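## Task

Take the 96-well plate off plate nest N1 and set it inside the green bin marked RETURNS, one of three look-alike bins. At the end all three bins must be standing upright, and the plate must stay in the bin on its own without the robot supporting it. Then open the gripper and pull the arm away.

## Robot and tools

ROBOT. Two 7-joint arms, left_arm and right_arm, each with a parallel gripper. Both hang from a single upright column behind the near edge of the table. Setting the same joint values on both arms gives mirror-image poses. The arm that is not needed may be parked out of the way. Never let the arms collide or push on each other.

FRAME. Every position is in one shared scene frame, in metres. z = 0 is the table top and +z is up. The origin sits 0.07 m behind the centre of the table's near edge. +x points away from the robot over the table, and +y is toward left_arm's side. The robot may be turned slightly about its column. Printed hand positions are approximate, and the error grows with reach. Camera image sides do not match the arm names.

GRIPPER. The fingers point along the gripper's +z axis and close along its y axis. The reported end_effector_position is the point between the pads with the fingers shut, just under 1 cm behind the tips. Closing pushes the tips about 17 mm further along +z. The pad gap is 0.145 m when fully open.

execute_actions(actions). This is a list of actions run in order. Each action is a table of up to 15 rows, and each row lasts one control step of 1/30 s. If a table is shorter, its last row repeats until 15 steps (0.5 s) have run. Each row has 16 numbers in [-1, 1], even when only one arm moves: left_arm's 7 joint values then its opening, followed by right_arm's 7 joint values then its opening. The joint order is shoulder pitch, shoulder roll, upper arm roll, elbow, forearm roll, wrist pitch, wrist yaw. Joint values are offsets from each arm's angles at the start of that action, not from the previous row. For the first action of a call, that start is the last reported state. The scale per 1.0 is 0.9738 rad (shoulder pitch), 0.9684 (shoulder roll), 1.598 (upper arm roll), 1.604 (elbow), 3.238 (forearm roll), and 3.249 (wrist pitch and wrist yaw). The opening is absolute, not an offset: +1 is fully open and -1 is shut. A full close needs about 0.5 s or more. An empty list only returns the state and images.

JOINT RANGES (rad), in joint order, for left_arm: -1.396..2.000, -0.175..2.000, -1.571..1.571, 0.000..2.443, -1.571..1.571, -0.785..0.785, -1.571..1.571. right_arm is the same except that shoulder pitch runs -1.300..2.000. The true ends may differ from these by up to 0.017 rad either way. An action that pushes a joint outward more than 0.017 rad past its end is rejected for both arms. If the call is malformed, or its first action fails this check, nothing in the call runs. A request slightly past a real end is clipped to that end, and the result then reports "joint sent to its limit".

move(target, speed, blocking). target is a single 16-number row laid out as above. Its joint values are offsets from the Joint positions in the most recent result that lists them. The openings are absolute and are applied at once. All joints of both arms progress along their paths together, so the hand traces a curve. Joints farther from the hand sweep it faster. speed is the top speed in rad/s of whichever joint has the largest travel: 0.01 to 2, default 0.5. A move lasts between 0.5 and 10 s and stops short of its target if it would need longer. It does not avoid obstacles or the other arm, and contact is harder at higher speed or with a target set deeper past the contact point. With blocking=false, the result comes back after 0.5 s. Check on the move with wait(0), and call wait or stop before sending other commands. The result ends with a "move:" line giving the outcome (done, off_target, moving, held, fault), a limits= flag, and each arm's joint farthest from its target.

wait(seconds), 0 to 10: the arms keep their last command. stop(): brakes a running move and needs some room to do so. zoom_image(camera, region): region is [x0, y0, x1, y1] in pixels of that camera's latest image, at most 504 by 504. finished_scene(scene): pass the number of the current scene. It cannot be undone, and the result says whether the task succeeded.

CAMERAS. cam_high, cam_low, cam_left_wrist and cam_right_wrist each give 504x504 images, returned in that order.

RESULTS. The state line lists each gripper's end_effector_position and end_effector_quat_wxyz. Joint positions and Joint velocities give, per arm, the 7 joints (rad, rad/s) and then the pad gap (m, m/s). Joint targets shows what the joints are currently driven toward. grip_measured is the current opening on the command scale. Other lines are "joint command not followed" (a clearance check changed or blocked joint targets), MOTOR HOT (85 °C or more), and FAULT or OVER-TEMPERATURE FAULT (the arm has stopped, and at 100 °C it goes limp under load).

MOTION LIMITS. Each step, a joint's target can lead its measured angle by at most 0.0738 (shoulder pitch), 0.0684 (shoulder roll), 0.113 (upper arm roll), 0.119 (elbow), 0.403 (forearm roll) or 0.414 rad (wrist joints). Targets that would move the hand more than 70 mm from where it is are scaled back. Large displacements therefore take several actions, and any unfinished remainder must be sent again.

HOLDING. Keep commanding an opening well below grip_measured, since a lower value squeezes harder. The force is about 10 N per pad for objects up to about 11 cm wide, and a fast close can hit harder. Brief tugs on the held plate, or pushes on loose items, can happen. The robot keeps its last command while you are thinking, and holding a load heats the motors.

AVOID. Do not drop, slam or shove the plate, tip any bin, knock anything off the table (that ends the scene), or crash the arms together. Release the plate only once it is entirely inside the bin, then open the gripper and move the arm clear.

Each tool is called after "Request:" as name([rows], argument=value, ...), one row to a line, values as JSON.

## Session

Request:
execute_actions(actions=[])

Scene clock: 0.00 s.
left_arm: end_effector_position=(+0.2187, +0.4049, +0.1450) grip_measured=+1.00 end_effector_quat_wxyz=(+0.176, -0.407, +0.892, +0.089) | right_arm: end_effector_position=(+0.1227, -0.5385, +0.2224) grip_measured=+1.00 end_effector_quat_wxyz=(+0.484, +0.589, -0.289, +0.579)
Joint positions: left_arm=[ 0.602  1.492 -1.386  1.503 -0.734 -0.102  0.638  0.145] | right_arm=[-0.143  0.336  0.752  1.168  0.074 -0.332 -0.317  0.145]
Joint velocities: left_arm=[-0.077 -0.011  0.007  0.012  0.081  0.066 -0.037  0.   ] | right_arm=[ 0.011 -0.077 -0.002 -0.007 -0.066  0.022  0.007  0.   ]
Joint targets: left_arm=[0.602 1.492 -1.386 1.503 -0.734 -0.102 0.638] | right_arm=[-0.143 0.336 0.752 1.168 0.074 -0.332 -0.317]

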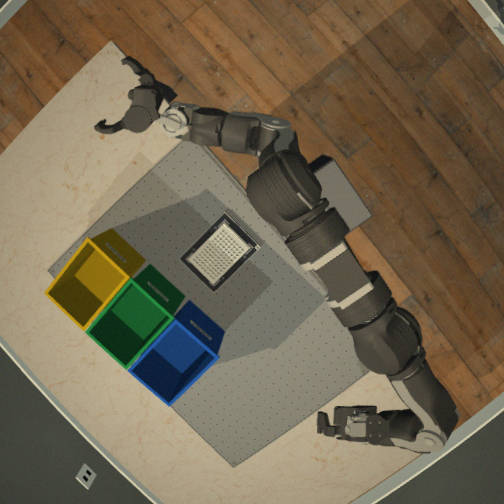

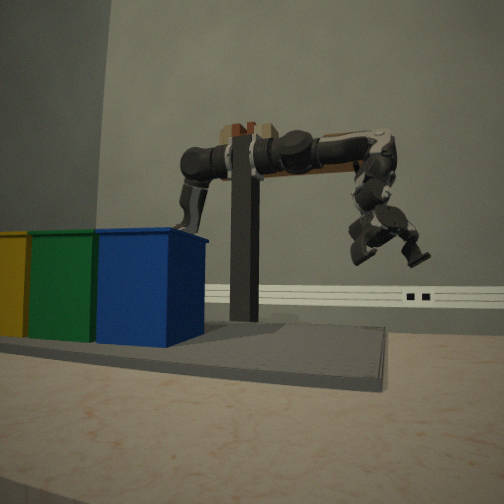

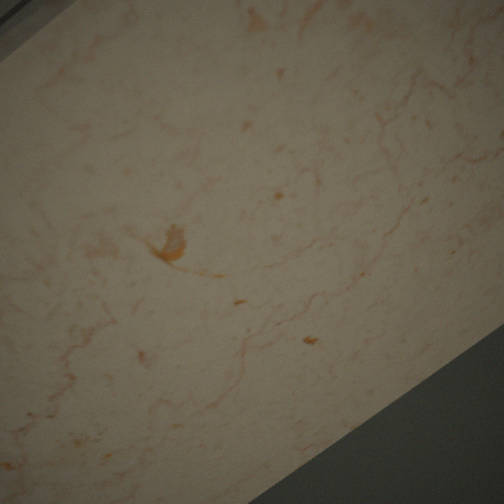

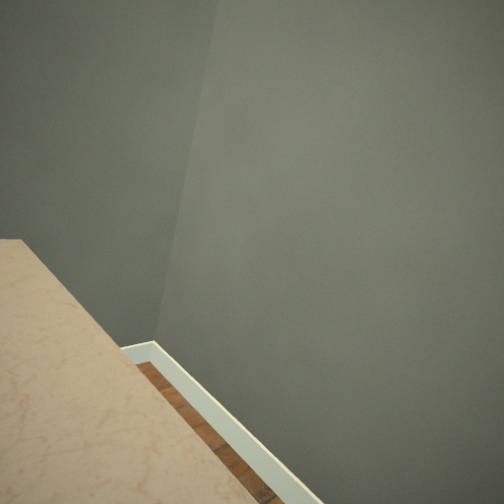

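Request:
zoom_image(camera="cam_high", region=[170, 200, 270, 300])

Request:
zoom_image(camera="cam_high", region=[40, 220, 230, 410])

Region (170, 200, 270, 300) of cam_high's 504x504 image, scaled by 5.040, with more detail than that image has.

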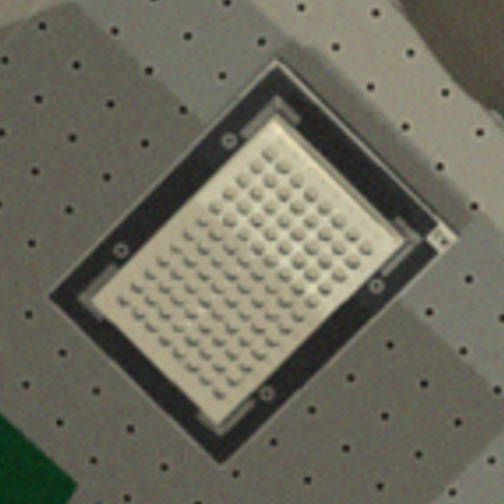

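Region (40, 220, 230, 410) of cam_high's 504x504 image, scaled by 2.653, with more detail than that image has.

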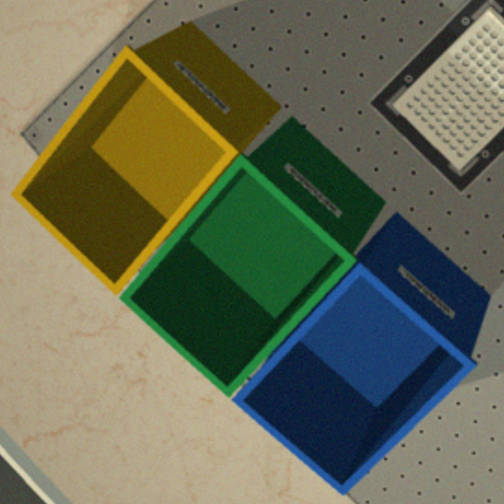

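Request:
move(target=[0,0,0,0,0,0,0,1, 0.7938,0.1177,-0.7084,0.1135,-0.0229,0.1022,0.2730,-0.35], speed=1.3)

Scene clock: 10.77 s.
left_arm: end_effector_position=(+0.2187, +0.4049, +0.1450) grip_measured=+1.00 end_effector_quat_wxyz=(+0.176, -0.407, +0.892, +0.089) | right_arm: end_effector_position=(+0.4178, -0.1356, +0.3405) grip_measured=-0.35 end_effector_quat_wxyz=(+0.008, +0.598, +0.428, +0.678)
Joint positions: left_arm=[ 0.602  1.492 -1.386  1.503 -0.734 -0.102  0.638  0.145] | right_arm=[ 0.628  0.449 -0.377  1.348  0.001 -0.003  0.565  0.049]
Joint velocities: left_arm=[ 0.011 -0.011  0.012 -0.007  0.066  0.081 -0.007  0.   ] | right_arm=[-0.055  0.077 -0.002  0.002  0.022  0.022  0.022  0.   ]
Joint targets: left_arm=[0.602 1.492 -1.386 1.503 -0.734 -0.102 0.638] | right_arm=[0.630 0.450 -0.380 1.349 -0.000 0.000 0.570]
move: done; limits=none; left_arm: farthest joint: the shoulder pitch, 0.000 radians from its target (0.000 radians at the start); right_arm: farthest joint: the wrist yaw, 0.005 radians from its target (0.887 radians at the start)

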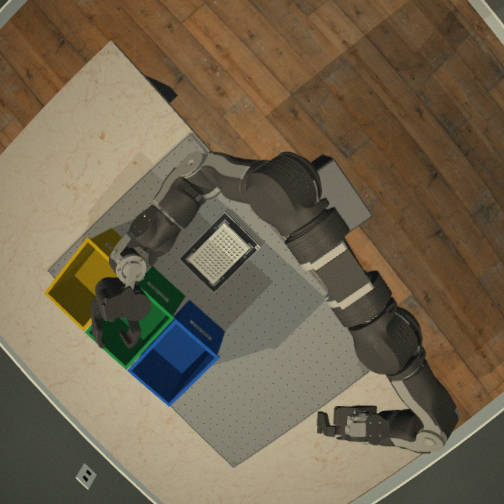

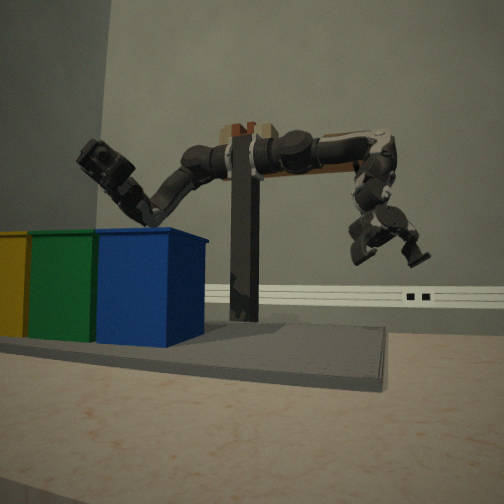

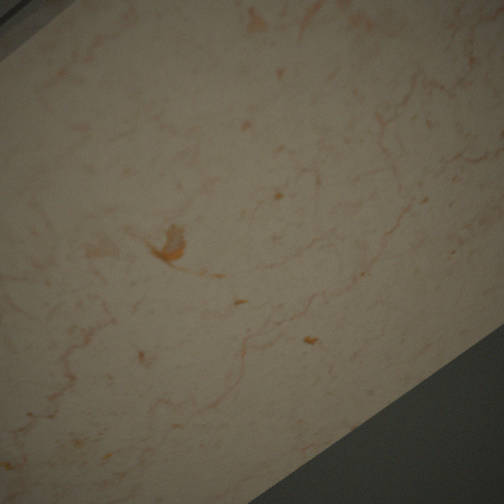

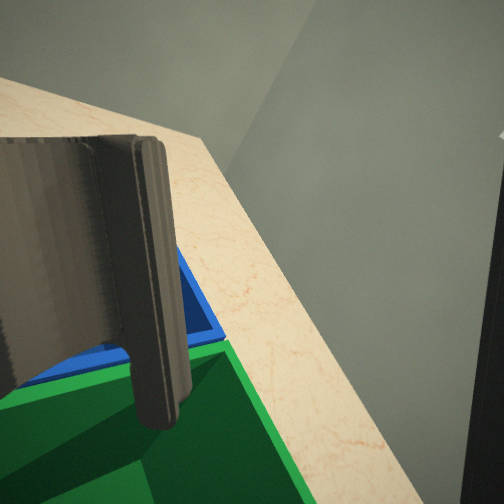

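Request:
execute_actions(actions=[])

Scene clock: 11.30 s.
left_arm: end_effector_position=(+0.2187, +0.4049, +0.1450) grip_measured=+1.00 end_effector_quat_wxyz=(+0.176, -0.407, +0.892, +0.089) | right_arm: end_effector_position=(+0.4178, -0.1356, +0.3405) grip_measured=-0.35 end_effector_quat_wxyz=(+0.008, +0.598, +0.428, +0.678)
Joint positions: left_arm=[ 0.602  1.492 -1.386  1.503 -0.734 -0.102  0.638  0.145] | right_arm=[ 0.628  0.449 -0.377  1.348  0.001 -0.003  0.565  0.049]
Joint velocities: left_arm=[ 0.055 -0.011 -0.002  0.002 -0.022 -0.022 -0.022 -0.   ] | right_arm=[-0.055 -0.033  0.002  0.002  0.007  0.037  0.007 -0.   ]
Joint targets: left_arm=[0.602 1.492 -1.386 1.503 -0.734 -0.102 0.638] | right_arm=[0.630 0.450 -0.380 1.349 -0.000 0.000 0.570]

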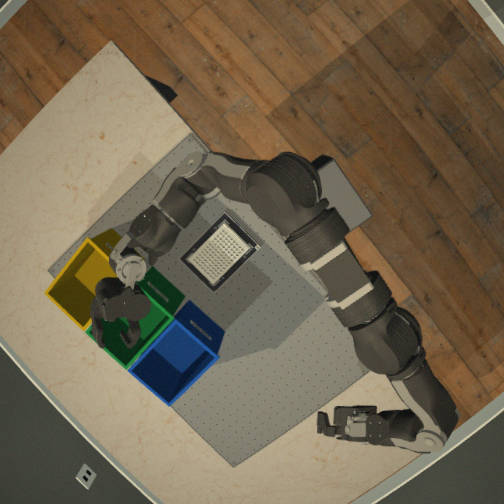

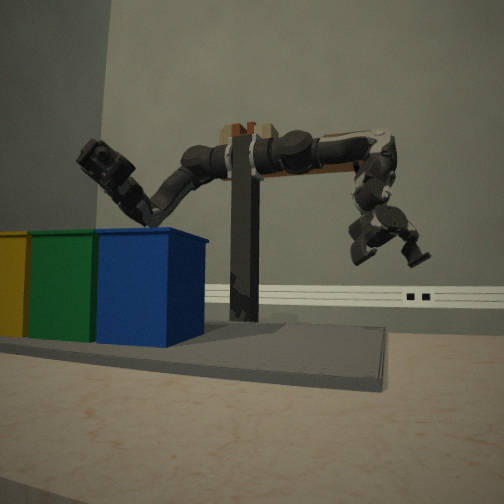

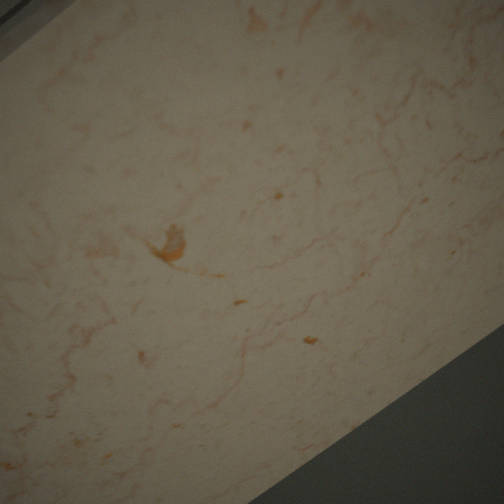

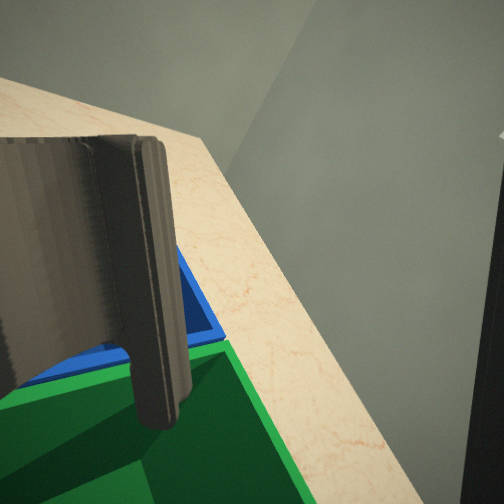

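Request:
move(target=[0,0,0,0,0,0,0,1, 0.8026,-0.2589,-0.7140,-0.4045,-0.0268,0.0899,0.2751,-0.35], speed=0.8)

Scene clock: 13.97 s.
left_arm: end_effector_position=(+0.2187, +0.4049, +0.1450) grip_measured=+1.00 end_effector_quat_wxyz=(+0.176, -0.407, +0.892, +0.089) | right_arm: end_effector_position=(+0.3757, -0.1298, +0.2422) grip_measured=-0.35 end_effector_quat_wxyz=(+0.001, +0.662, +0.749, +0.005)
Joint positions: left_arm=[ 0.602  1.492 -1.386  1.503 -0.734 -0.102  0.638  0.145] | right_arm=[ 1.411  0.199 -1.514  0.7   -0.084  0.286  1.453  0.049]
Joint velocities: left_arm=[ 0.011 -0.033  0.022  0.022 -0.11  -0.007  0.037  0.   ] | right_arm=[-0.099  0.077  0.002 -0.017  0.037  0.007  0.022 -0.   ]
Joint targets: left_arm=[0.602 1.492 -1.386 1.503 -0.734 -0.102 0.638] | right_arm=[1.410 0.198 -1.518 0.699 -0.085 0.289 1.459]
move: done; limits=none; left_arm: farthest joint: the shoulder pitch, 0.000 radians from its target (0.000 radians at the start); right_arm: farthest joint: the wrist yaw, 0.005 radians from its target (0.894 radians at the start)

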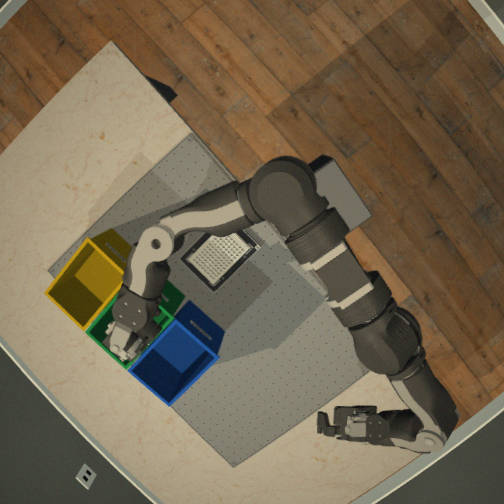

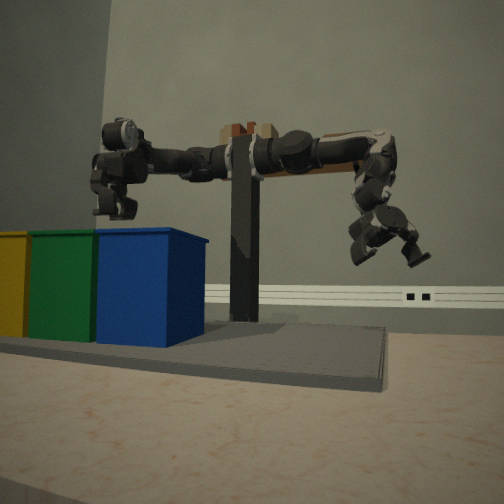

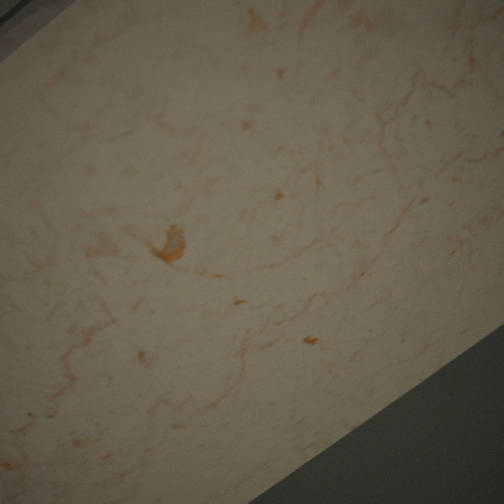

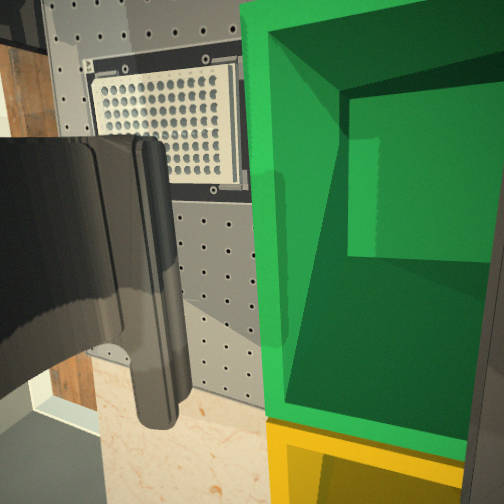

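Request:
move(target=[0,0,0,0,0,0,0,1, -0.1638,-0.0796,-0.0029,-0.1052,-0.0105,-0.0250,-0.0474,-0.35], speed=0.22)

Scene clock: 15.70 s.
left_arm: end_effector_position=(+0.2187, +0.4049, +0.1450) grip_measured=+1.00 end_effector_quat_wxyz=(+0.176, -0.407, +0.892, +0.089) | right_arm: end_effector_position=(+0.3697, -0.1312, +0.1739) grip_measured=-0.35 end_effector_quat_wxyz=(-0.003, +0.665, +0.747, -0.001)
Joint positions: left_arm=[ 0.602  1.492 -1.386  1.503 -0.734 -0.102  0.638  0.145] | right_arm=[ 1.252  0.123 -1.516  0.532 -0.116  0.208  1.305  0.049]
Joint velocities: left_arm=[ 0.033 -0.055  0.022 -0.017 -0.022  0.007 -0.051  0.   ] | right_arm=[-0.033 -0.077 -0.002 -0.002 -0.051 -0.081 -0.037 -0.   ]
Joint targets: left_arm=[0.602 1.492 -1.386 1.503 -0.734 -0.102 0.638] | right_arm=[1.252 0.122 -1.518 0.531 -0.118 0.205 1.299]
move: done; limits=none; left_arm: farthest joint: the shoulder pitch, 0.000 radians from its target (0.000 radians at the start); right_arm: farthest joint: the wrist yaw, 0.006 radians from its target (0.154 radians at the start)

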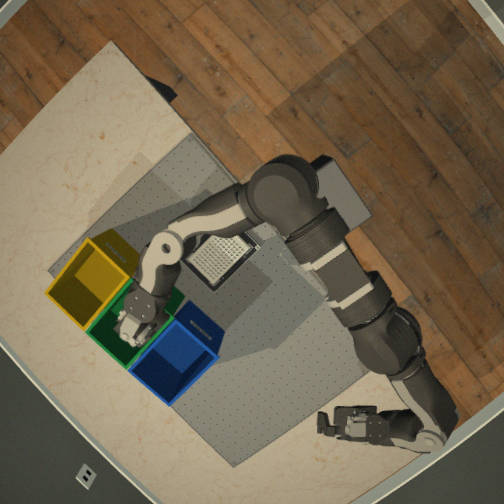

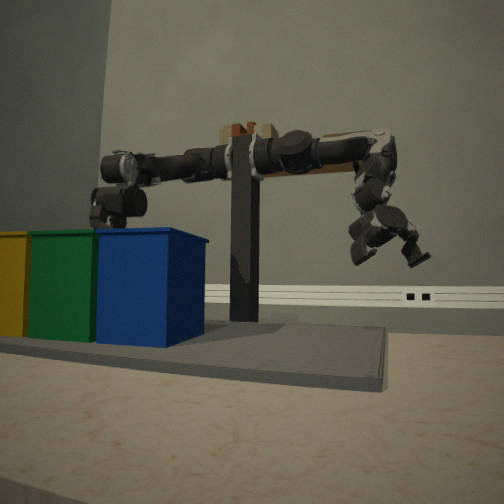

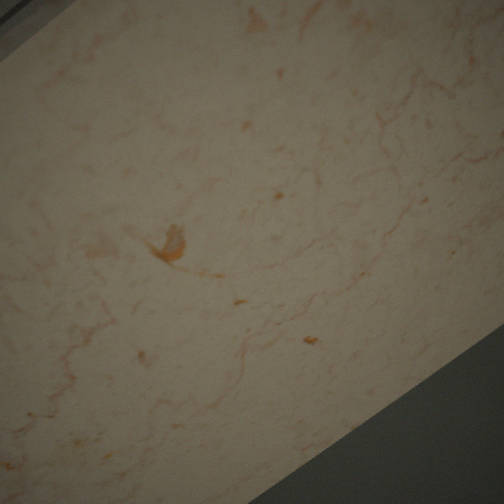

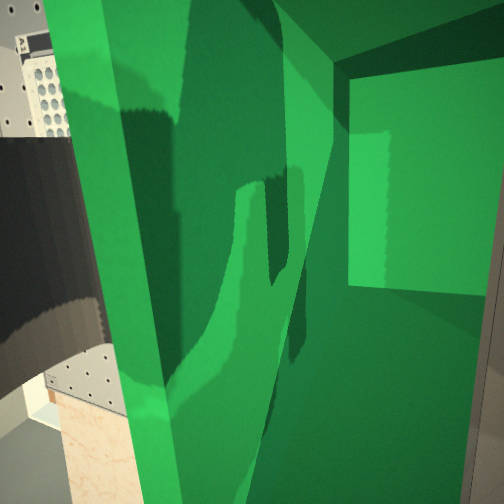

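Request:
zoom_image(camera="cam_right_wrist", region=[0, 0, 252, 504])

Request:
zoom_image(camera="cam_high", region=[70, 250, 230, 410])

Region (0, 0, 252, 504) of cam_right_wrist's 504x504 image, scaled by 1.000.

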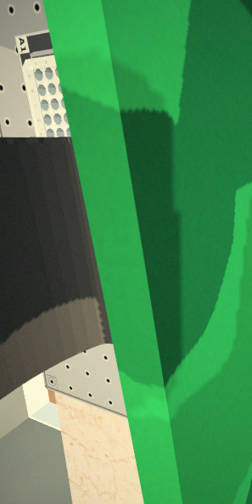

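Region (70, 250, 230, 410) of cam_high's 504x504 image, scaled by 3.150, with more detail than that image has.

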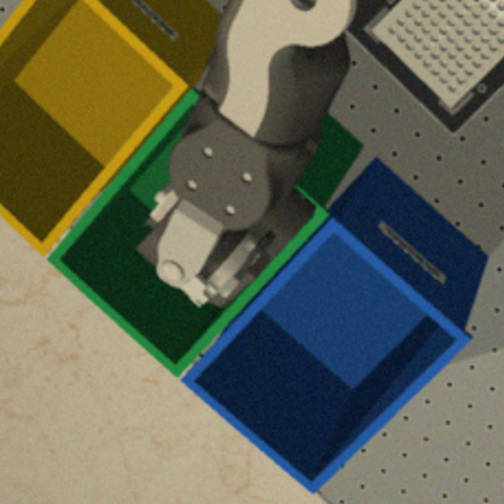

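Request:
execute_actions([
  [[0,0,0,0,0,0,0,1, 0,0,0,0,0,0,0,-0.45],[0,0,0,0,0,0,0,1, 0,0,0,0,0,0,0,-0.52],[0,0,0,0,0,0,0,1, 0,0,0,0,0,0,0,-0.58],[0,0,0,0,0,0,0,1, 0,0,0,0,0,0,0,-0.64],[0,0,0,0,0,0,0,1, 0,0,0,0,0,0,0,-0.70],[0,0,0,0,0,0,0,1, 0,0,0,0,0,0,0,-0.75],[0,0,0,0,0,0,0,1, 0,0,0,0,0,0,0,-0.80],[0,0,0,0,0,0,0,1, 0,0,0,0,0,0,0,-0.85],[0,0,0,0,0,0,0,1, 0,0,0,0,0,0,0,-0.89],[0,0,0,0,0,0,0,1, 0,0,0,0,0,0,0,-0.93],[0,0,0,0,0,0,0,1, 0,0,0,0,0,0,0,-0.96],[0,0,0,0,0,0,0,1, 0,0,0,0,0,0,0,-1]],
])

Scene clock: 18.53 s.
left_arm: end_effector_position=(+0.2187, +0.4049, +0.1450) grip_measured=+1.00 end_effector_quat_wxyz=(+0.176, -0.407, +0.892, +0.089) | right_arm: end_effector_position=(+0.3688, -0.1311, +0.1739) grip_measured=-0.97 end_effector_quat_wxyz=(-0.005, +0.664, +0.747, -0.002)
Joint positions: left_arm=[ 0.602  1.492 -1.386  1.503 -0.734 -0.102  0.638  0.145] | right_arm=[ 1.252  0.123 -1.516  0.532 -0.115  0.208  1.31   0.002]
Joint velocities: left_arm=[ 0.011 -0.055 -0.007 -0.007 -0.007 -0.051  0.051  0.   ] | right_arm=[ 0.077 -0.077  0.012  0.007  0.022 -0.022  0.051 -0.   ]
Joint targets: left_arm=[0.602 1.492 -1.386 1.503 -0.734 -0.102 0.638] | right_arm=[1.252 0.123 -1.516 0.532 -0.116 0.208 1.305]

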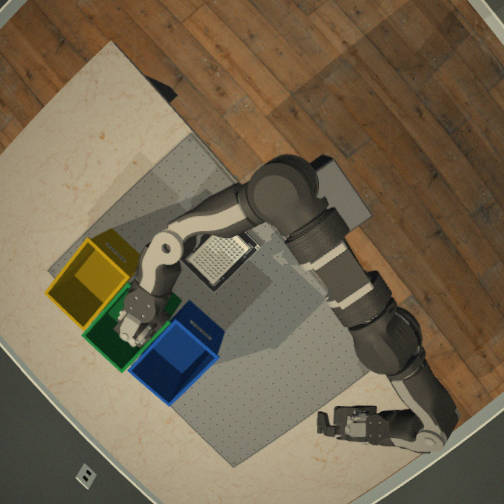

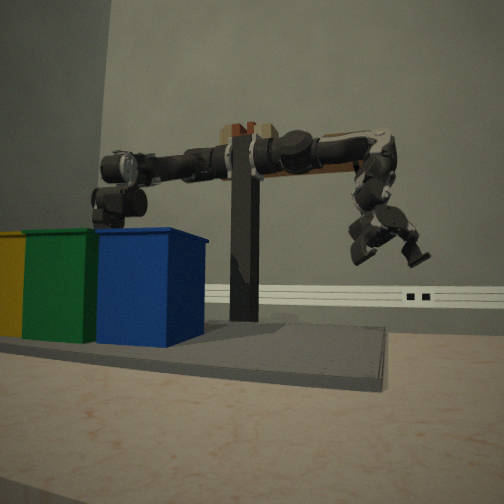

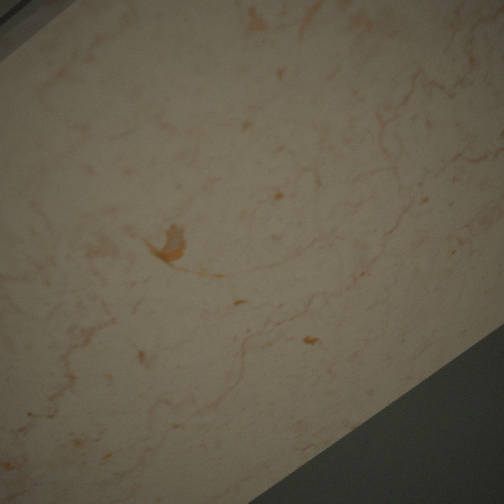

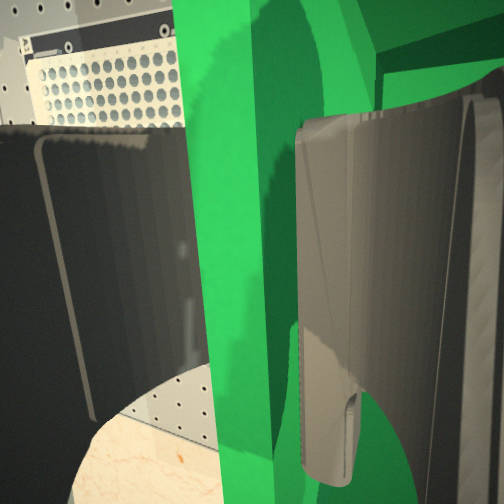

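Request:
zoom_image(camera="cam_high", region=[70, 250, 230, 410])

Request:
zoom_image(camera="cam_low", region=[0, 130, 260, 360])

Region (70, 250, 230, 410) of cam_high's 504x504 image, scaled by 3.150, with more detail than that image has.

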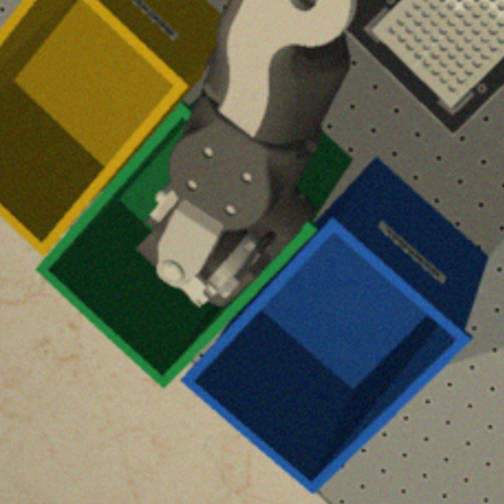

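Region (0, 130, 260, 360) of cam_low's 504x504 image, scaled by 1.938, with more detail than that image has; it fills the top 446 rows of this view, and the rest is white.

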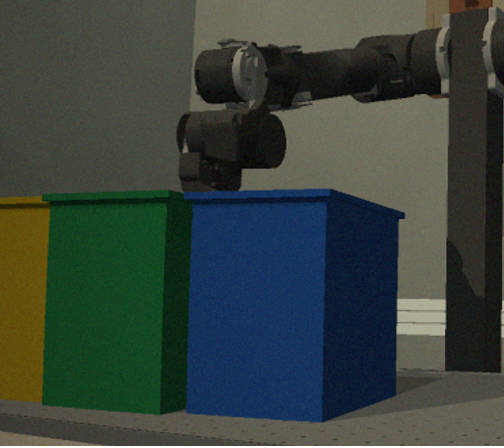

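Request:
zoom_image(camera="cam_high", region=[300, 360, 460, 504])

Request:
zoom_image(camera="cam_high", region=[160, 130, 380, 310])

Region (300, 360, 460, 504) of cam_high's 504x504 image, scaled by 3.150, with more detail than that image has; it fills the top 454 rows of this view, and the rest is white.

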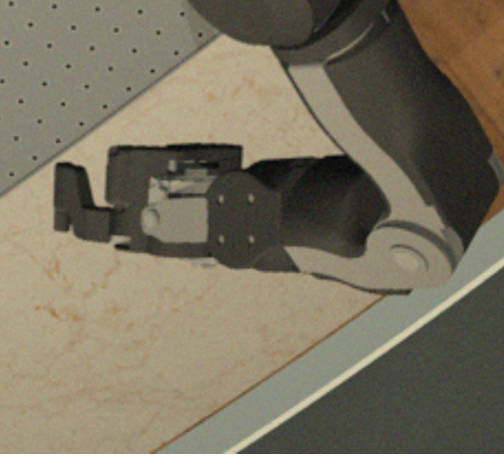

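Region (160, 130, 380, 310) of cam_high's 504x504 image, scaled by 2.291, with more detail than that image has; it fills the top 412 rows of this view, and the rest is white.

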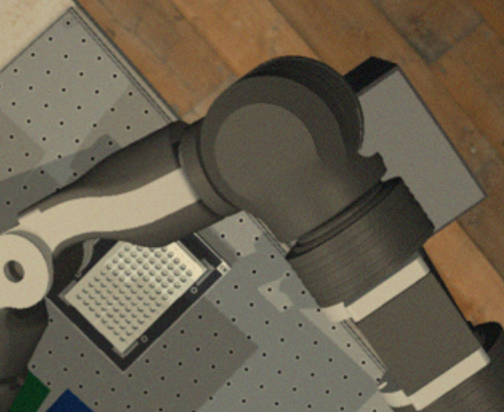

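Request:
move(target=[0,0,0,0,0,0,0,1, -0.0624,0.3089,0.0014,0.3686,-0.0082,0.0887,-0.0031,-1], speed=0.4)

Scene clock: 23.80 s.
left_arm: end_effector_position=(+0.2187, +0.4049, +0.1450) grip_measured=+1.00 end_effector_quat_wxyz=(+0.176, -0.407, +0.892, +0.089) | right_arm: end_effector_position=(+0.3164, -0.1364, +0.1740) grip_measured=-0.97 end_effector_quat_wxyz=(-0.001, +0.661, +0.750, +0.001)
Joint positions: left_arm=[ 0.602  1.492 -1.386  1.503 -0.734 -0.102  0.638  0.145] | right_arm=[ 1.193  0.422 -1.516  1.122 -0.139  0.49   1.3    0.002]
Joint velocities: left_arm=[-0.099 -0.055 -0.007 -0.007 -0.022  0.022  0.007  0.   ] | right_arm=[ 0.033 -0.121 -0.007 -0.012 -0.066  0.022  0.022 -0.   ]
Joint targets: left_arm=[0.602 1.492 -1.386 1.503 -0.734 -0.102 0.638] | right_arm=[1.191 0.422 -1.513 1.123 -0.142 0.496 1.299]
move: done; limits=none; left_arm: farthest joint: the shoulder pitch, 0.000 radians from its target (0.000 radians at the start); right_arm: farthest joint: the wrist pitch, 0.006 radians from its target (0.288 radians at the start)

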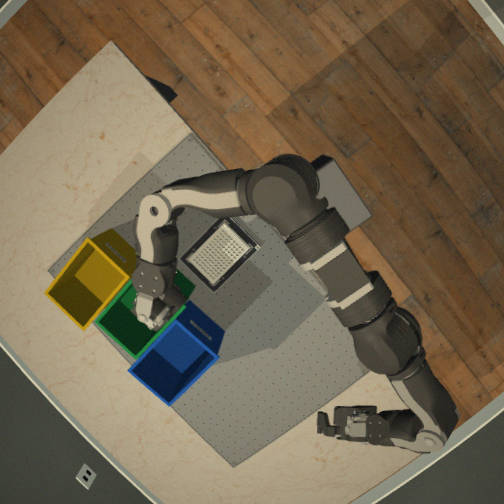

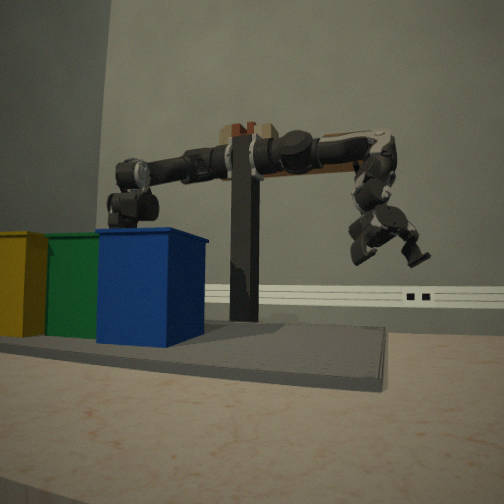

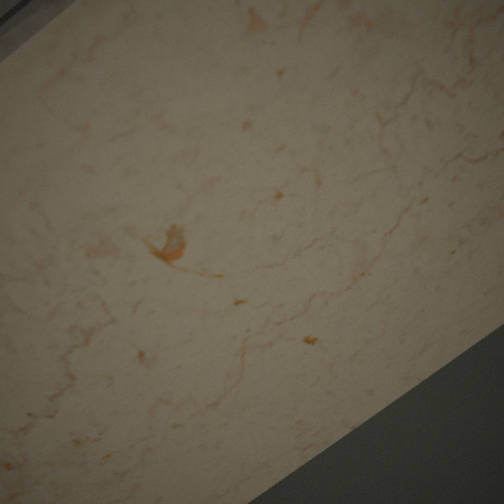

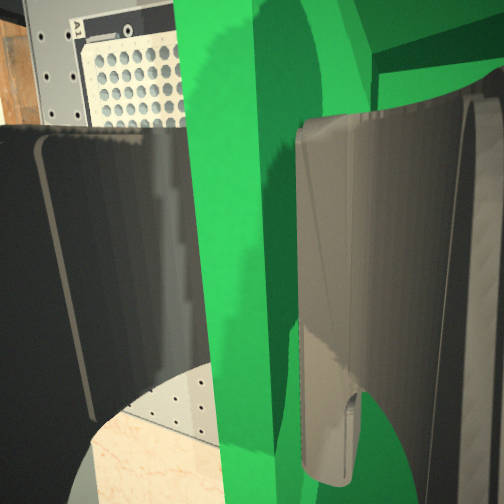

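Request:
zoom_image(camera="cam_right_wrist", region=[0, 0, 200, 140])

Request:
zoom_image(camera="cam_high", region=[80, 200, 280, 400])

Region (0, 0, 200, 140) of cam_right_wrist's 504x504 image, scaled by 2.520, with more detail than that image has; it fills the top 353 rows of this view, and the rest is white.

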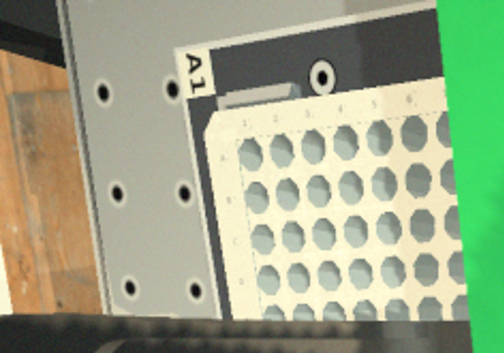

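Region (80, 200, 280, 400) of cam_high's 504x504 image, scaled by 2.520, with more detail than that image has.

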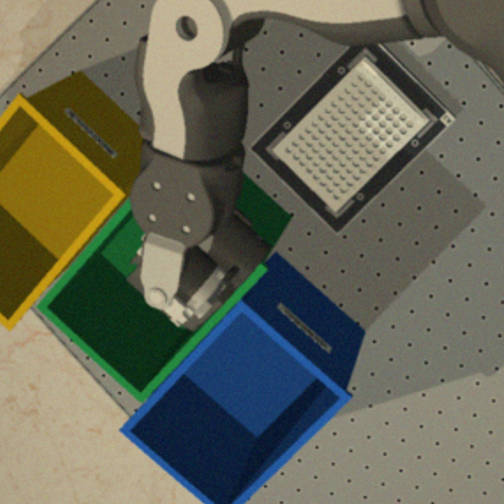

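Request:
move(target=[0,0,0,0,0,0,0,1, 0.1958,0.0667,0.0024,0.0920,0.0120,0.0245,0.0553,-0.5], speed=0.28)

Scene clock: 32.30 s.
left_arm: end_effector_position=(+0.2187, +0.4049, +0.1450) grip_measured=+1.00 end_effector_quat_wxyz=(+0.176, -0.407, +0.892, +0.089) | right_arm: end_effector_position=(+0.3177, -0.1361, +0.2470) grip_measured=-0.50 end_effector_quat_wxyz=(+0.004, +0.661, +0.750, +0.003)
Joint positions: left_arm=[ 0.602  1.492 -1.386  1.503 -0.734 -0.102  0.638  0.145] | right_arm=[ 1.387  0.486 -1.513  1.269 -0.101  0.567  1.474  0.038]
Joint velocities: left_arm=[-0.011 -0.033 -0.012 -0.017  0.007 -0.022  0.022  0.   ] | right_arm=[ 0.099  0.055  0.002 -0.007 -0.022 -0.051  0.051 -0.   ]
Joint targets: left_arm=[0.602 1.492 -1.386 1.503 -0.734 -0.102 0.638] | right_arm=[1.384 0.487 -1.512 1.270 -0.100 0.570 1.479]
move: done; limits=none; left_arm: farthest joint: the shoulder pitch, 0.000 radians from its target (0.000 radians at the start); right_arm: farthest joint: the wrist yaw, 0.006 radians from its target (0.180 radians at the start)

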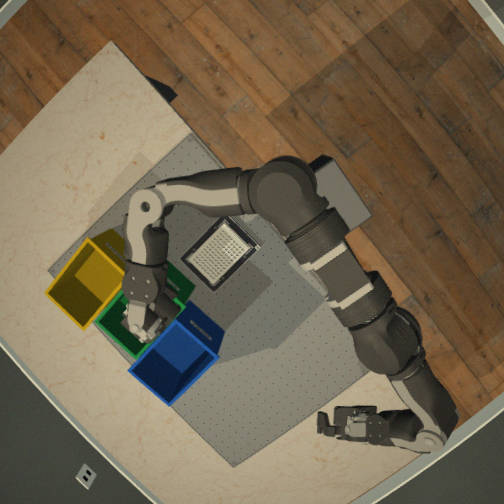

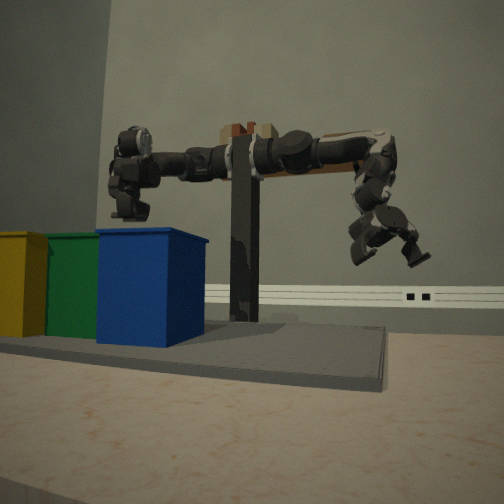

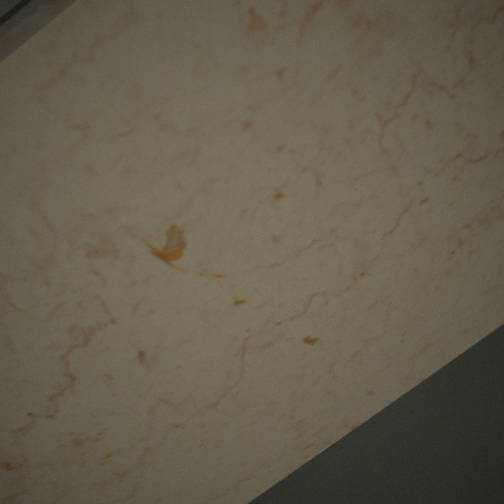

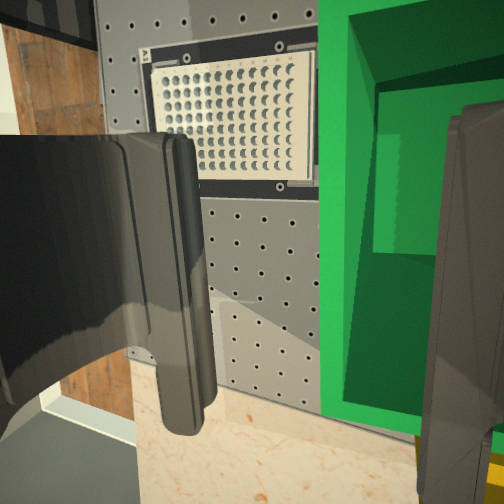

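Request:
zoom_image(camera="cam_right_wrist", region=[130, 20, 350, 210])

Request:
zoom_image(camera="cam_high", region=[80, 200, 280, 400])

Region (130, 20, 350, 210) of cam_right_wrist's 504x504 image, scaled by 2.291, with more detail than that image has; it fills the top 435 rows of this view, and the rest is white.

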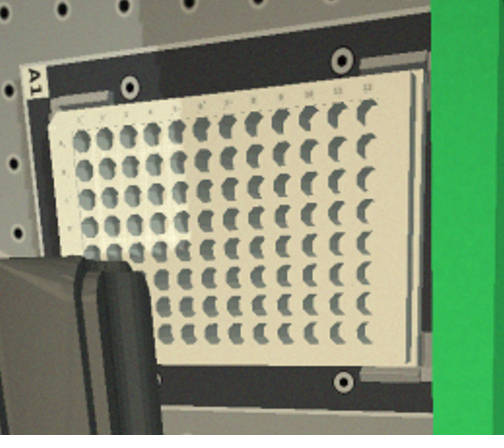

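Region (80, 200, 280, 400) of cam_high's 504x504 image, scaled by 2.520, with more detail than that image has.

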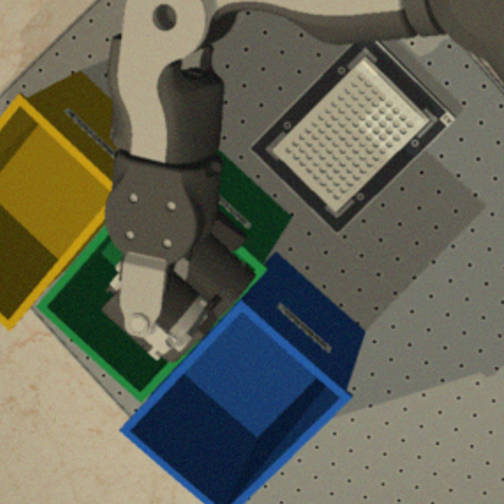

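Request:
move(target=[0,0,0,0,0,0,0,1, -0.6333,0.3187,0.0097,0.4888,0.4931,-0.1269,-0.7981,-0.5], speed=1.5)

Scene clock: 35.97 s.
left_arm: end_effector_position=(+0.2187, +0.4049, +0.1450) grip_measured=+1.00 end_effector_quat_wxyz=(+0.176, -0.407, +0.892, +0.089) | right_arm: end_effector_position=(+0.2566, -0.1081, +0.2035) grip_measured=-0.50 end_effector_quat_wxyz=(-0.019, +0.912, +0.044, +0.407)
Joint positions: left_arm=[ 0.602  1.492 -1.386  1.503 -0.734 -0.102  0.638  0.145] | right_arm=[ 0.773  0.793 -1.5    2.051  1.493  0.158 -1.114  0.038]
Joint velocities: left_arm=[-0.055  0.033  0.012  0.007  0.007 -0.007 -0.037  0.   ] | right_arm=[-0.033  0.077 -0.012 -0.002 -0.007 -0.007 -0.007 -0.   ]
Joint targets: left_arm=[0.602 1.492 -1.386 1.503 -0.734 -0.102 0.638] | right_arm=[0.770 0.794 -1.497 2.053 1.495 0.155 -1.119]
move: done; limits=none; left_arm: farthest joint: the shoulder pitch, 0.000 radians from its target (0.000 radians at the start); right_arm: farthest joint: the wrist yaw, 0.005 radians from its target (2.593 radians at the start)

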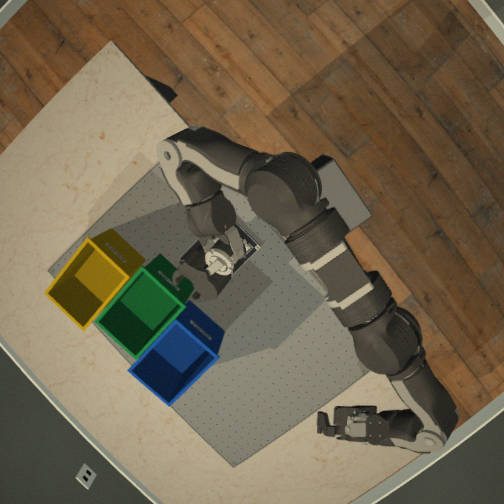

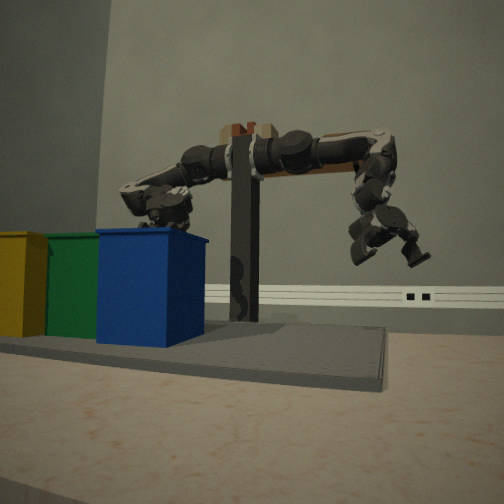

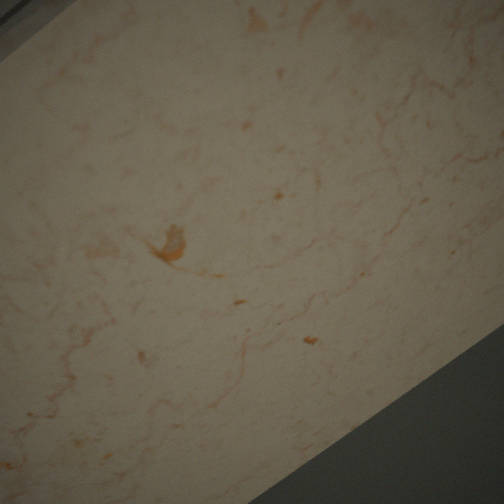

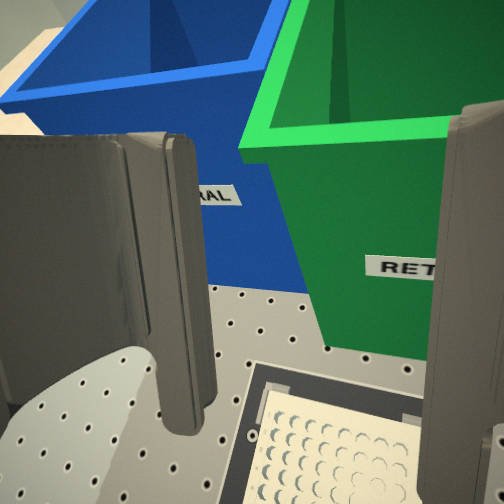

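Request:
move(target=[0,0,0,0,0,0,0,1, -0.4373,-0.1586,-0.0041,-0.2249,-0.1255,-0.0724,0.0499,0.48], speed=0.55)

Scene clock: 37.40 s.
left_arm: end_effector_position=(+0.2187, +0.4049, +0.1450) grip_measured=+1.00 end_effector_quat_wxyz=(+0.176, -0.407, +0.892, +0.089) | right_arm: end_effector_position=(+0.2023, -0.0973, +0.0895) grip_measured=+0.48 end_effector_quat_wxyz=(-0.016, +0.914, +0.040, +0.404)
Joint positions: left_arm=[ 0.602  1.492 -1.386  1.503 -0.734 -0.102  0.638  0.145] | right_arm=[ 0.346  0.641 -1.507  1.693  1.089 -0.075 -0.957  0.11 ]
Joint velocities: left_arm=[-0.011 -0.033 -0.012  0.002 -0.007  0.007 -0.037  0.   ] | right_arm=[-0.011 -0.033  0.012  0.012 -0.022 -0.037 -0.007 -0.   ]
Joint targets: left_arm=[0.602 1.492 -1.386 1.503 -0.734 -0.102 0.638] | right_arm=[0.347 0.639 -1.507 1.690 1.087 -0.078 -0.952]
move: done; limits=none; left_arm: farthest joint: the shoulder pitch, 0.000 radians from its target (0.000 radians at the start); right_arm: farthest joint: the wrist yaw, 0.005 radians from its target (0.162 radians at the start)

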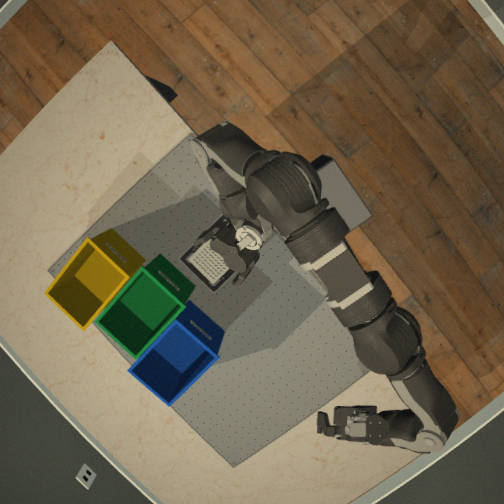

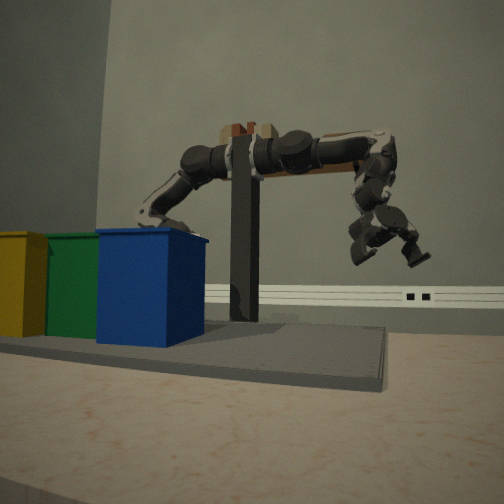

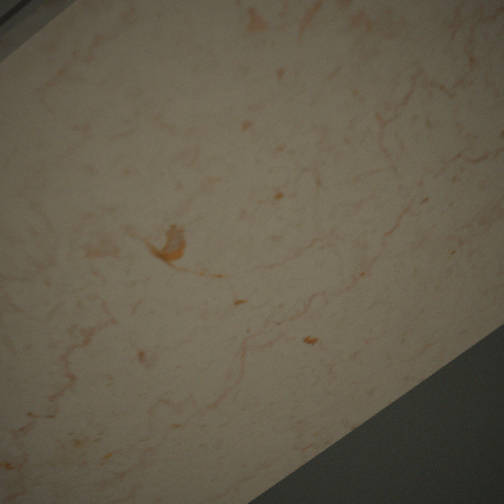

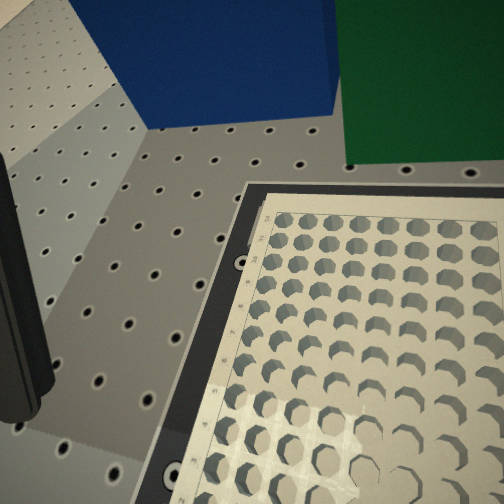

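Request:
zoom_image(camera="cam_right_wrist", region=[130, 160, 504, 504])

Request:
zoom_image(camera="cam_high", region=[165, 190, 285, 310])

Region (130, 160, 504, 504) of cam_right_wrist's 504x504 image, scaled by 1.348, with more detail than that image has; it fills the top 464 rows of this view, and the rest is white.

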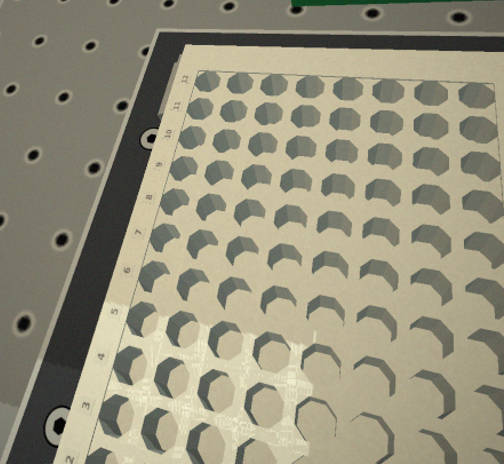

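Region (165, 190, 285, 310) of cam_high's 504x504 image, scaled by 4.200, with more detail than that image has.

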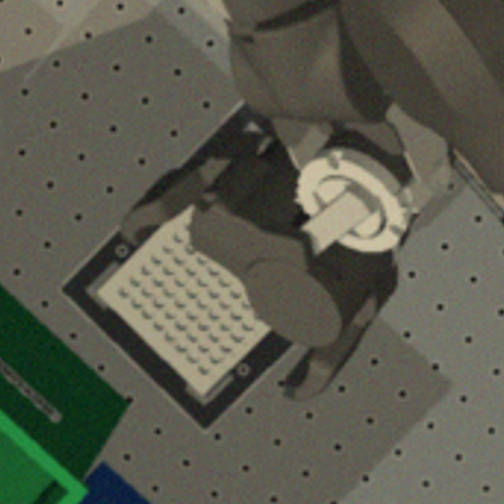

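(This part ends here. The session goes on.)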